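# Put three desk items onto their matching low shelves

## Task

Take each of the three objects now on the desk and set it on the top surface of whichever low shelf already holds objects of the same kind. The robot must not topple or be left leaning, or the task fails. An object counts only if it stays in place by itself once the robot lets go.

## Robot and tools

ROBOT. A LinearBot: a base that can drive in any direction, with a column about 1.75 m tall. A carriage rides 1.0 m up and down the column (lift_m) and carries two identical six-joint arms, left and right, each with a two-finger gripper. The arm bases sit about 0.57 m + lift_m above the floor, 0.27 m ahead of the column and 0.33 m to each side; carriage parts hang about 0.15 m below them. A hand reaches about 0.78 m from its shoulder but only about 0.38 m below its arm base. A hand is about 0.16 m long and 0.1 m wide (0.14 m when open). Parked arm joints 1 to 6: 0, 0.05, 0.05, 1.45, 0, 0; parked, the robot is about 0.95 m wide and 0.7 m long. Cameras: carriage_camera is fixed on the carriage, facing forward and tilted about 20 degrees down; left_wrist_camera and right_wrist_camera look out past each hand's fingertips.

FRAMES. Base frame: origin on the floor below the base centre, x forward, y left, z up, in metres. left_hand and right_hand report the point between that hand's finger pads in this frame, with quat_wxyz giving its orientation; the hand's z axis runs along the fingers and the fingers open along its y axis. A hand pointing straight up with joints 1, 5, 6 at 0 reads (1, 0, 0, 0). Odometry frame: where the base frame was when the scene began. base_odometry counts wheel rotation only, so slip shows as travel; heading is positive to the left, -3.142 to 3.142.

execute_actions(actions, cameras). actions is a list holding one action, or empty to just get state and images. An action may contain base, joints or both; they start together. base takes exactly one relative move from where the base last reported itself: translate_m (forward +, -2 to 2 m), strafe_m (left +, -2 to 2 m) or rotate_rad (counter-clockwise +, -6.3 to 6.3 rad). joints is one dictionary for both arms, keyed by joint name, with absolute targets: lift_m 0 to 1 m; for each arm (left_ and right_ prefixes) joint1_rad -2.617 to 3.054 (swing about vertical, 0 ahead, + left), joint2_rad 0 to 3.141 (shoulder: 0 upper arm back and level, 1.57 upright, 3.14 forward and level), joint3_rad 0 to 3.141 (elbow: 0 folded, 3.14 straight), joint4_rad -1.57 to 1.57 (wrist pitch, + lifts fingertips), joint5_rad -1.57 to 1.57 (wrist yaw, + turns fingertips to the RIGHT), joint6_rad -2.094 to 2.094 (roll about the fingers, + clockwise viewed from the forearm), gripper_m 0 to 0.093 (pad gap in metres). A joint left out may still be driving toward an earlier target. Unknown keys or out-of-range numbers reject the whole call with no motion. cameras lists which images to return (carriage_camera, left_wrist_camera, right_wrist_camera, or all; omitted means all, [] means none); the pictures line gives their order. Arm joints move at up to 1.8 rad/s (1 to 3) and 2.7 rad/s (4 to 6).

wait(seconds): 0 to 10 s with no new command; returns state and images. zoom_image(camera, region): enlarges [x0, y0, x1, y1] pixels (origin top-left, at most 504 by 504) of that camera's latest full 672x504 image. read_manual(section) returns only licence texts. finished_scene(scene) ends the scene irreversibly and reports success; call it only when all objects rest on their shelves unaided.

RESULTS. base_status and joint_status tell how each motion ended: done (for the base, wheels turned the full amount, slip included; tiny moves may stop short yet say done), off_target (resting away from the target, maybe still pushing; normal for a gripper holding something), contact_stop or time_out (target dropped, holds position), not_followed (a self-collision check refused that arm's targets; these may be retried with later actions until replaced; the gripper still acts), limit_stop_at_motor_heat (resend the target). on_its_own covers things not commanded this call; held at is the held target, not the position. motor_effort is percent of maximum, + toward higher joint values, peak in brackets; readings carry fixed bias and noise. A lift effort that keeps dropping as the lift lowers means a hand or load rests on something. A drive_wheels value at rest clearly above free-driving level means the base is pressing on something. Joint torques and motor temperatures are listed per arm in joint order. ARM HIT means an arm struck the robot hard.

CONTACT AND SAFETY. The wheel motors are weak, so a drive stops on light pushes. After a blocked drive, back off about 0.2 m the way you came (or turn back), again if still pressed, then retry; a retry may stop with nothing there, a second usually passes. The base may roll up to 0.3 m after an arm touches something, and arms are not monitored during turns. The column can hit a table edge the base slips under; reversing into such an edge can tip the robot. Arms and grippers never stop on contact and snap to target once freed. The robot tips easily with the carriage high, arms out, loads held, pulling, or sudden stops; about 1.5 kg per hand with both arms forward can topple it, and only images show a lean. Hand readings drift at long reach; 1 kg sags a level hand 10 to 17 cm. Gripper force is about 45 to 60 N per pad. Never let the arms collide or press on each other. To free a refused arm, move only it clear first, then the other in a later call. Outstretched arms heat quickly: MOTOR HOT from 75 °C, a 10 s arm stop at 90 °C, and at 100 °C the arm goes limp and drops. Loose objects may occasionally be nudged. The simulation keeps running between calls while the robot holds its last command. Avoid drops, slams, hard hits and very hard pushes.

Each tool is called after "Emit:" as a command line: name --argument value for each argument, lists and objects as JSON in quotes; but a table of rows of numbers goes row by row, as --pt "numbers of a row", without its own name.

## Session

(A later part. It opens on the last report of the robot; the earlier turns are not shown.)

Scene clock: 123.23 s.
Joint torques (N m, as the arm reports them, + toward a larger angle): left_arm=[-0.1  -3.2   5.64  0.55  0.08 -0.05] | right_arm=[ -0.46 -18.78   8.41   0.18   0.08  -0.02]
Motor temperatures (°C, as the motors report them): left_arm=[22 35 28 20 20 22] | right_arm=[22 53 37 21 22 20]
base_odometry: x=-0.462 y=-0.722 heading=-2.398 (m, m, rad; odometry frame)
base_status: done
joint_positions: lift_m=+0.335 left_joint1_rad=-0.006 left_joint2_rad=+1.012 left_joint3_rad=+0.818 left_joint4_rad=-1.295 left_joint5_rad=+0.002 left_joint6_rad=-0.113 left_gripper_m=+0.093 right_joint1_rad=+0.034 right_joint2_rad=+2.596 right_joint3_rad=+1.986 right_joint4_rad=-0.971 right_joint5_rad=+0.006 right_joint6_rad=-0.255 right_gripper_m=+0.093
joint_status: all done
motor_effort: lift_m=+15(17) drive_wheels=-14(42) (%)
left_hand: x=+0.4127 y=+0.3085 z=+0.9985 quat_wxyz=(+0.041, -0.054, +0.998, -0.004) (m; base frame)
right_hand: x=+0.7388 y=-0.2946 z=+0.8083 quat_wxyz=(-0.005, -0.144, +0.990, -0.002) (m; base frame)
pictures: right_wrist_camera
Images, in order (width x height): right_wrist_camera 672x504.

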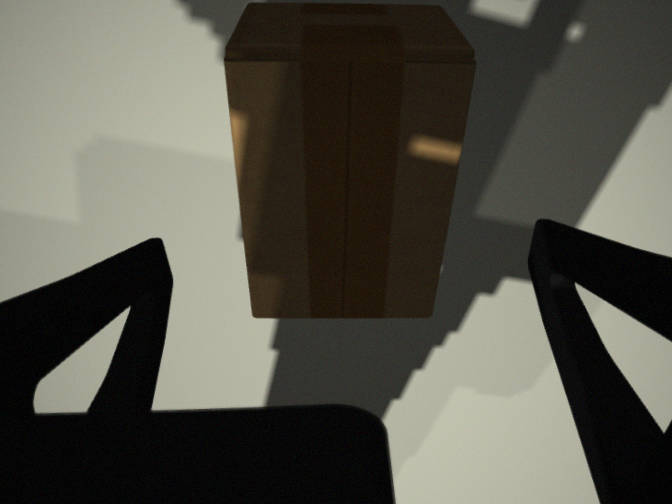

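Emit:
execute_actions --actions '[{"joints":{"lift_m":0.287}}]' --cameras '[]'

Emit:
execute_actions --actions '[{"joints":{"right_gripper_m":0.035}}]' --cameras '["right_wrist_camera"]'

Emit:
execute_actions --actions '[{"base":{"translate_m":-1.0},"joints":{"lift_m":0.33,"right_joint2_rad":1.2,"right_joint3_rad":1.0,"right_joint4_rad":-1.2}}]' --cameras '["right_wrist_camera"]'

Emit:
execute_actions --actions '[{"base":{"rotate_rad":-2.66},"joints":{"lift_m":0.25}}]' --cameras '["carriage_camera"]'

Scene clock: 132.30 s.
Joint torques (N m, as the arm reports them, + toward a larger angle): left_arm=[-0.01 -3.16  5.78  0.59  0.09 -0.06] | right_arm=[ -0.39 -18.87   8.22   0.14   0.08  -0.01]
Motor temperatures (°C, as the motors report them): left_arm=[22 32 28 20 20 22] | right_arm=[22 57 37 21 22 20]
base_odometry: x=-0.462 y=-0.722 heading=-2.398 (m, m, rad; odometry frame)
base_status: not commanded
joint_positions: lift_m=+0.287 left_joint1_rad=-0.006 left_joint2_rad=+1.012 left_joint3_rad=+0.818 left_joint4_rad=-1.295 left_joint5_rad=+0.002 left_joint6_rad=-0.113 left_gripper_m=+0.093 right_joint1_rad=+0.034 right_joint2_rad=+2.597 right_joint3_rad=+1.986 right_joint4_rad=-0.971 right_joint5_rad=+0.006 right_joint6_rad=-0.255 right_gripper_m=+0.093
joint_status: all done
motor_effort: lift_m=+15(18) drive_wheels=-12(14) (%)
left_hand: x=+0.4126 y=+0.3085 z=+0.9505 quat_wxyz=(+0.041, -0.054, +0.998, -0.004) (m; base frame)
right_hand: x=+0.7385 y=-0.2946 z=+0.7597 quat_wxyz=(-0.006, -0.144, +0.990, -0.002) (m; base frame)
pictures: none
No camera images: the call's "cameras" was empty. Leave "cameras" out to get every camera's image.

Scene clock: 132.93 s.
Joint torques (N m, as the arm reports them, + toward a larger angle): left_arm=[-0.03 -3.16  5.67  0.58  0.09 -0.05] | right_arm=[ -0.4  -18.87   8.38   0.16   0.08  -0.02]
Motor temperatures (°C, as the motors report them): left_arm=[22 32 28 20 20 22] | right_arm=[22 57 37 21 22 20]
base_odometry: x=-0.462 y=-0.722 heading=-2.398 (m, m, rad; odometry frame)
base_status: not commanded
joint_positions: lift_m=+0.287 left_joint1_rad=-0.006 left_joint2_rad=+1.012 left_joint3_rad=+0.818 left_joint4_rad=-1.295 left_joint5_rad=+0.002 left_joint6_rad=-0.113 left_gripper_m=+0.093 right_joint1_rad=+0.034 right_joint2_rad=+2.597 right_joint3_rad=+1.986 right_joint4_rad=-0.971 right_joint5_rad=+0.006 right_joint6_rad=-0.256 right_gripper_m=+0.060
joint_status: right_gripper_m off_target (ended at +0.060, target +0.035)
motor_effort: lift_m=+15(15) drive_wheels=-12(11) (%)
left_hand: x=+0.4126 y=+0.3085 z=+0.9505 quat_wxyz=(+0.041, -0.054, +0.998, -0.004) (m; base frame)
right_hand: x=+0.7385 y=-0.2946 z=+0.7597 quat_wxyz=(-0.006, -0.144, +0.990, -0.002) (m; base frame)
pictures: right_wrist_camera
Images, in order (width x height): right_wrist_camera 672x504.

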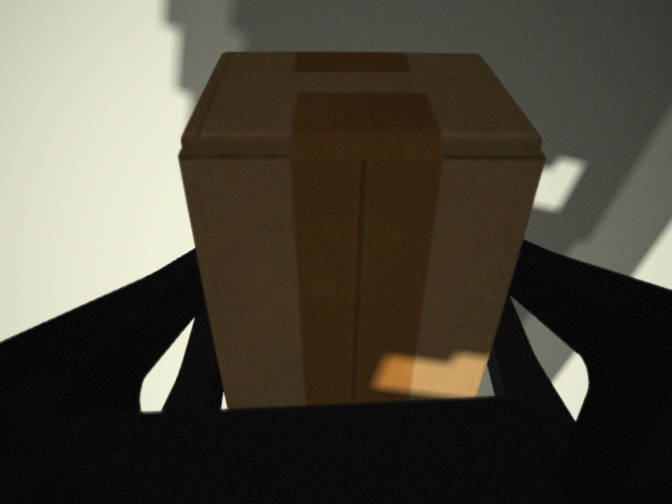

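Scene clock: 137.33 s.
Joint torques (N m, as the arm reports them, + toward a larger angle): left_arm=[-0.19 -3.09  5.68  0.58  0.08 -0.06] | right_arm=[-0.44 -5.47  7.05  0.58  0.06 -0.01]
Motor temperatures (°C, as the motors report them): left_arm=[22 31 28 20 20 22] | right_arm=[22 55 37 21 22 20]
base_odometry: x=+0.275 y=-0.047 heading=-2.399 (m, m, rad; odometry frame)
base_status: done
joint_positions: lift_m=+0.330 left_joint1_rad=-0.004 left_joint2_rad=+1.012 left_joint3_rad=+0.818 left_joint4_rad=-1.294 left_joint5_rad=+0.002 left_joint6_rad=-0.114 left_gripper_m=+0.093 right_joint1_rad=+0.034 right_joint2_rad=+1.211 right_joint3_rad=+1.009 right_joint4_rad=-1.199 right_joint5_rad=+0.006 right_joint6_rad=-0.256 right_gripper_m=+0.060
joint_status: all done
motor_effort: lift_m=+21(23) drive_wheels=-12(52) (%)
left_hand: x=+0.4129 y=+0.3087 z=+0.9929 quat_wxyz=(+0.041, -0.055, +0.998, -0.004) (m; base frame)
right_hand: x=+0.4810 y=-0.3034 z=+1.0168 quat_wxyz=(+0.084, -0.144, +0.986, -0.013) (m; base frame)
pictures: right_wrist_camera
Images, in order (width x height): right_wrist_camera 672x504.

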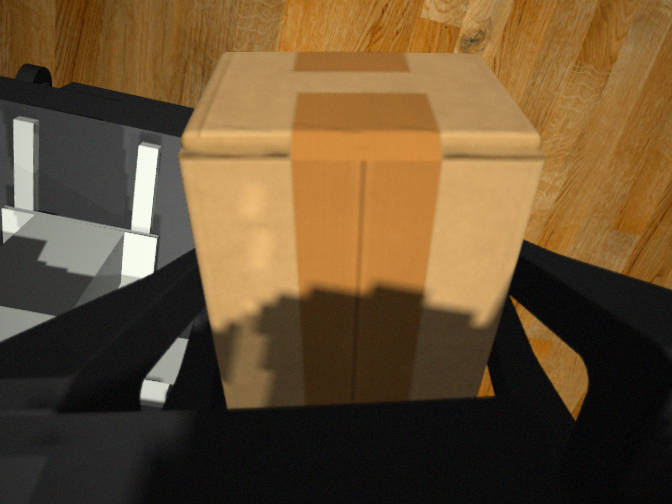

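Scene clock: 141.30 s.
Joint torques (N m, as the arm reports them, + toward a larger angle): left_arm=[-0.26 -3.18  5.66  0.56  0.07 -0.05] | right_arm=[-0.41 -5.5   7.53  0.55  0.05  0.  ]
Motor temperatures (°C, as the motors report them): left_arm=[22 31 28 20 20 22] | right_arm=[22 53 37 21 22 20]
base_odometry: x=+0.275 y=-0.047 heading=+1.225 (m, m, rad; odometry frame)
base_status: done
joint_positions: lift_m=+0.250 left_joint1_rad=-0.004 left_joint2_rad=+1.012 left_joint3_rad=+0.818 left_joint4_rad=-1.295 left_joint5_rad=+0.002 left_joint6_rad=-0.114 left_gripper_m=+0.093 right_joint1_rad=+0.034 right_joint2_rad=+1.211 right_joint3_rad=+1.004 right_joint4_rad=-1.198 right_joint5_rad=+0.006 right_joint6_rad=-0.256 right_gripper_m=+0.060
joint_status: all done
motor_effort: lift_m=+15(15) drive_wheels=+16(52) (%)
left_hand: x=+0.4127 y=+0.3088 z=+0.9135 quat_wxyz=(+0.041, -0.055, +0.998, -0.003) (m; base frame)
right_hand: x=+0.4802 y=-0.3034 z=+0.9360 quat_wxyz=(+0.082, -0.144, +0.986, -0.012) (m; base frame)
pictures: carriage_camera
Images, in order (width x height): carriage_camera 672x504.

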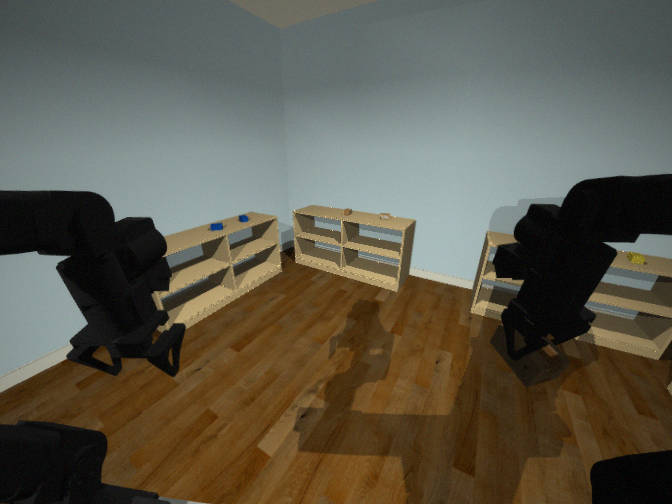

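Emit:
execute_actions --actions '[{"base":{"translate_m":1.65}}]' --cameras '["carriage_camera"]'

Scene clock: 150.43 s.
Joint torques (N m, as the arm reports them, + toward a larger angle): left_arm=[-0.19 -3.01  5.67  0.54  0.09 -0.05] | right_arm=[-0.32 -5.56  7.49  0.58  0.05 -0.01]
Motor temperatures (°C, as the motors report them): left_arm=[22 29 28 20 20 22] | right_arm=[22 49 37 21 22 20]
base_odometry: x=+0.837 y=+1.505 heading=+1.224 (m, m, rad; odometry frame)
base_status: done
joint_positions: lift_m=+0.250 left_joint1_rad=-0.004 left_joint2_rad=+1.012 left_joint3_rad=+0.818 left_joint4_rad=-1.295 left_joint5_rad=+0.002 left_joint6_rad=-0.114 left_gripper_m=+0.093 right_joint1_rad=+0.034 right_joint2_rad=+1.211 right_joint3_rad=+1.004 right_joint4_rad=-1.201 right_joint5_rad=+0.006 right_joint6_rad=-0.256 right_gripper_m=+0.060
joint_status: not commanded
motor_effort: lift_m=+15(15) drive_wheels=-13(47) (%)
left_hand: x=+0.4126 y=+0.3088 z=+0.9135 quat_wxyz=(+0.041, -0.055, +0.998, -0.003) (m; base frame)
right_hand: x=+0.4794 y=-0.3034 z=+0.9359 quat_wxyz=(+0.081, -0.144, +0.986, -0.012) (m; base frame)
pictures: carriage_camera
Images, in order (width x height): carriage_camera 672x504.

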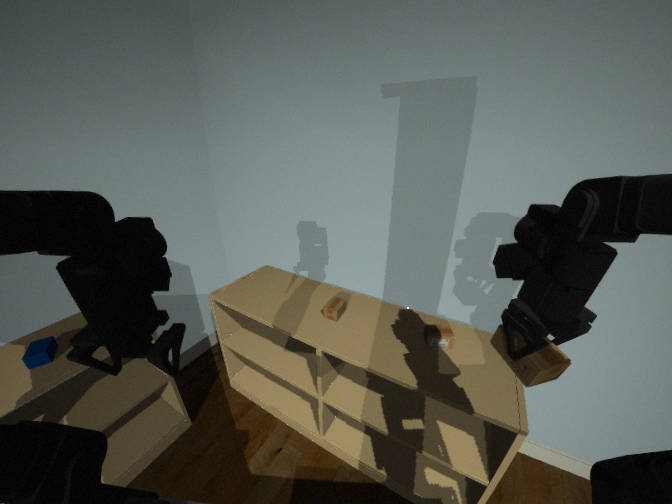

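Emit:
execute_actions --actions '[{"base":{"translate_m":0.2},"joints":{"right_joint1_rad":0.33,"right_joint2_rad":2.585,"right_joint3_rad":2.0,"right_joint4_rad":-0.97,"right_joint6_rad":0.7}}]' --cameras '["carriage_camera","right_wrist_camera"]'

Emit:
execute_actions --actions '[{"joints":{"lift_m":0.178}}]' --cameras '["carriage_camera"]'

Scene clock: 158.90 s.
Joint torques (N m, as the arm reports them, + toward a larger angle): left_arm=[-0.17 -3.11  5.67  0.58  0.09 -0.05] | right_arm=[ -0.44 -19.63   8.85   0.07   0.14   0.1 ]
Motor temperatures (°C, as the motors report them): left_arm=[22 28 28 20 20 22] | right_arm=[22 47 37 21 22 20]
base_odometry: x=+0.905 y=+1.693 heading=+1.223 (m, m, rad; odometry frame)
base_status: done
joint_positions: lift_m=+0.250 left_joint1_rad=-0.004 left_joint2_rad=+1.012 left_joint3_rad=+0.818 left_joint4_rad=-1.295 left_joint5_rad=+0.002 left_joint6_rad=-0.114 left_gripper_m=+0.093 right_joint1_rad=+0.330 right_joint2_rad=+2.604 right_joint3_rad=+1.980 right_joint4_rad=-0.966 right_joint5_rad=+0.006 right_joint6_rad=+0.695 right_gripper_m=+0.060
joint_status: all done
motor_effort: lift_m=+15(15) drive_wheels=-12(43) (%)
left_hand: x=+0.4126 y=+0.3088 z=+0.9135 quat_wxyz=(+0.041, -0.055, +0.998, -0.003) (m; base frame)
right_hand: x=+0.7115 y=-0.1565 z=+0.7183 quat_wxyz=(-0.006, +0.181, +0.983, -0.007) (m; base frame)
pictures: carriage_camera, right_wrist_camera
Images, in order (width x height): carriage_camera 672x504, right_wrist_camera 672x504.

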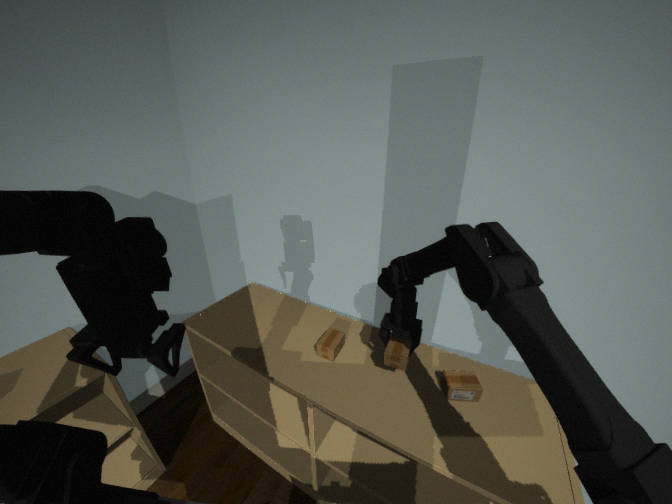

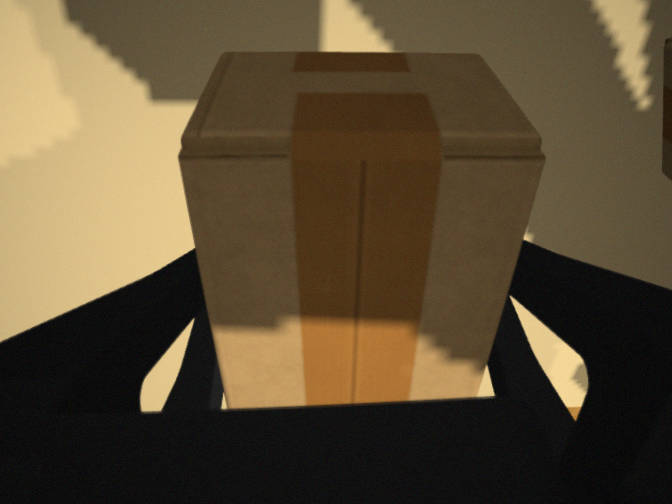

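Scene clock: 159.77 s.
Joint torques (N m, as the arm reports them, + toward a larger angle): left_arm=[-0.2  -3.02  5.79  0.59  0.09 -0.05] | right_arm=[ -0.44 -18.71   8.26   0.14   0.17   0.08]
Motor temperatures (°C, as the motors report them): left_arm=[22 28 28 20 20 22] | right_arm=[22 48 37 21 22 20]
base_odometry: x=+0.905 y=+1.693 heading=+1.223 (m, m, rad; odometry frame)
base_status: not commanded
joint_positions: lift_m=+0.178 left_joint1_rad=-0.004 left_joint2_rad=+1.012 left_joint3_rad=+0.818 left_joint4_rad=-1.296 left_joint5_rad=+0.002 left_joint6_rad=-0.114 left_gripper_m=+0.093 right_joint1_rad=+0.330 right_joint2_rad=+2.596 right_joint3_rad=+1.986 right_joint4_rad=-0.970 right_joint5_rad=+0.005 right_joint6_rad=+0.696 right_gripper_m=+0.060
joint_status: all done
motor_effort: lift_m=+14(17) drive_wheels=-10(12) (%)
left_hand: x=+0.4124 y=+0.3088 z=+0.8416 quat_wxyz=(+0.040, -0.055, +0.998, -0.003) (m; base frame)
right_hand: x=+0.7136 y=-0.1556 z=+0.6510 quat_wxyz=(-0.003, +0.182, +0.983, -0.005) (m; base frame)
pictures: carriage_camera
Images, in order (width x height): carriage_camera 672x504.

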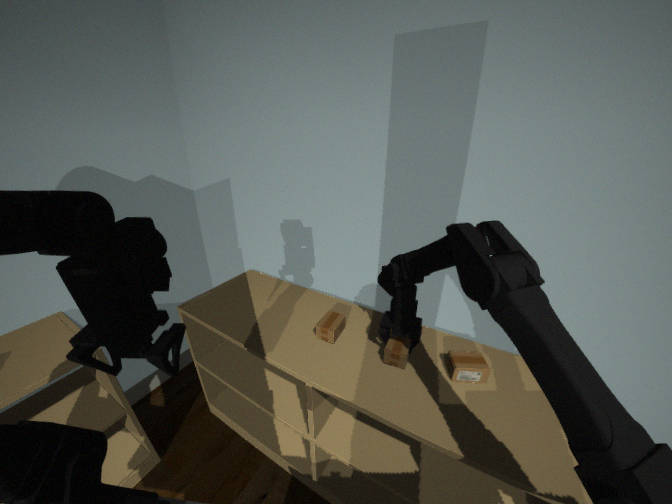

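Emit:
execute_actions --actions '[{"joints":{"right_gripper_m":0.093}}]' --cameras '[]'

Emit:
execute_actions --actions '[{"joints":{"lift_m":0.26}}]' --cameras '["carriage_camera"]'

Emit:
finished_scene --scene 2

Scene clock: 166.90 s.
Joint torques (N m, as the arm reports them, + toward a larger angle): left_arm=[-0.18 -3.12  5.69  0.59  0.09 -0.05] | right_arm=[ -0.51 -18.78   8.39   0.15   0.14   0.07]
Motor temperatures (°C, as the motors report them): left_arm=[22 27 28 20 20 22] | right_arm=[22 52 38 21 22 20]
base_odometry: x=+0.905 y=+1.693 heading=+1.223 (m, m, rad; odometry frame)
base_status: not commanded
joint_positions: lift_m=+0.178 left_joint1_rad=-0.004 left_joint2_rad=+1.012 left_joint3_rad=+0.818 left_joint4_rad=-1.296 left_joint5_rad=+0.002 left_joint6_rad=-0.114 left_gripper_m=+0.093 right_joint1_rad=+0.330 right_joint2_rad=+2.596 right_joint3_rad=+1.986 right_joint4_rad=-0.970 right_joint5_rad=+0.005 right_joint6_rad=+0.696 right_gripper_m=+0.093
joint_status: all done
motor_effort: lift_m=+14(14) drive_wheels=-10(10) (%)
left_hand: x=+0.4124 y=+0.3088 z=+0.8416 quat_wxyz=(+0.040, -0.055, +0.998, -0.003) (m; base frame)
right_hand: x=+0.7136 y=-0.1556 z=+0.6510 quat_wxyz=(-0.003, +0.182, +0.983, -0.005) (m; base frame)
pictures: none
No camera images: the call's "cameras" was empty. Leave "cameras" out to get every camera's image.

Scene clock: 167.77 s.
Joint torques (N m, as the arm reports them, + toward a larger angle): left_arm=[-0.17 -3.19  5.69  0.62  0.09 -0.05] | right_arm=[ -0.46 -18.06   8.32   0.15   0.15   0.08]
Motor temperatures (°C, as the motors report them): left_arm=[22 27 28 20 20 22] | right_arm=[22 52 38 21 22 20]
base_odometry: x=+0.905 y=+1.693 heading=+1.223 (m, m, rad; odometry frame)
base_status: not commanded
joint_positions: lift_m=+0.260 left_joint1_rad=-0.004 left_joint2_rad=+1.012 left_joint3_rad=+0.818 left_joint4_rad=-1.296 left_joint5_rad=+0.002 left_joint6_rad=-0.114 left_gripper_m=+0.093 right_joint1_rad=+0.330 right_joint2_rad=+2.590 right_joint3_rad=+1.986 right_joint4_rad=-0.970 right_joint5_rad=+0.005 right_joint6_rad=+0.696 right_gripper_m=+0.093
joint_status: all done
motor_effort: lift_m=+20(29) drive_wheels=-10(10) (%)
left_hand: x=+0.4123 y=+0.3088 z=+0.9229 quat_wxyz=(+0.040, -0.055, +0.998, -0.003) (m; base frame)
right_hand: x=+0.7147 y=-0.1552 z=+0.7353 quat_wxyz=(+0.000, +0.182, +0.983, -0.003) (m; base frame)
pictures: carriage_camera
Images, in order (width x height): carriage_camera 672x504.

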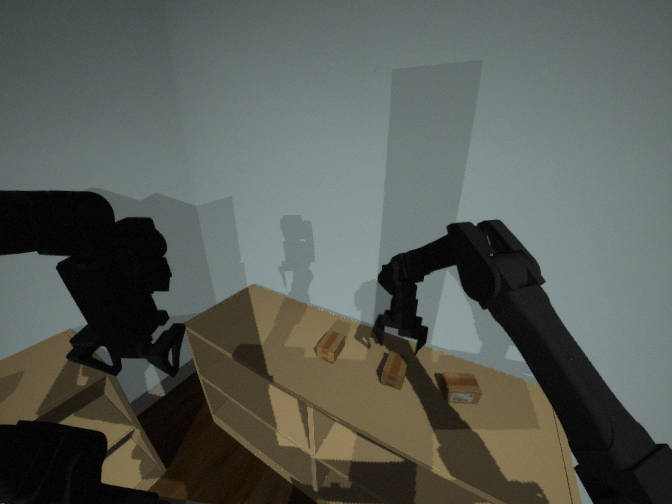

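The scene is finished: the task was done.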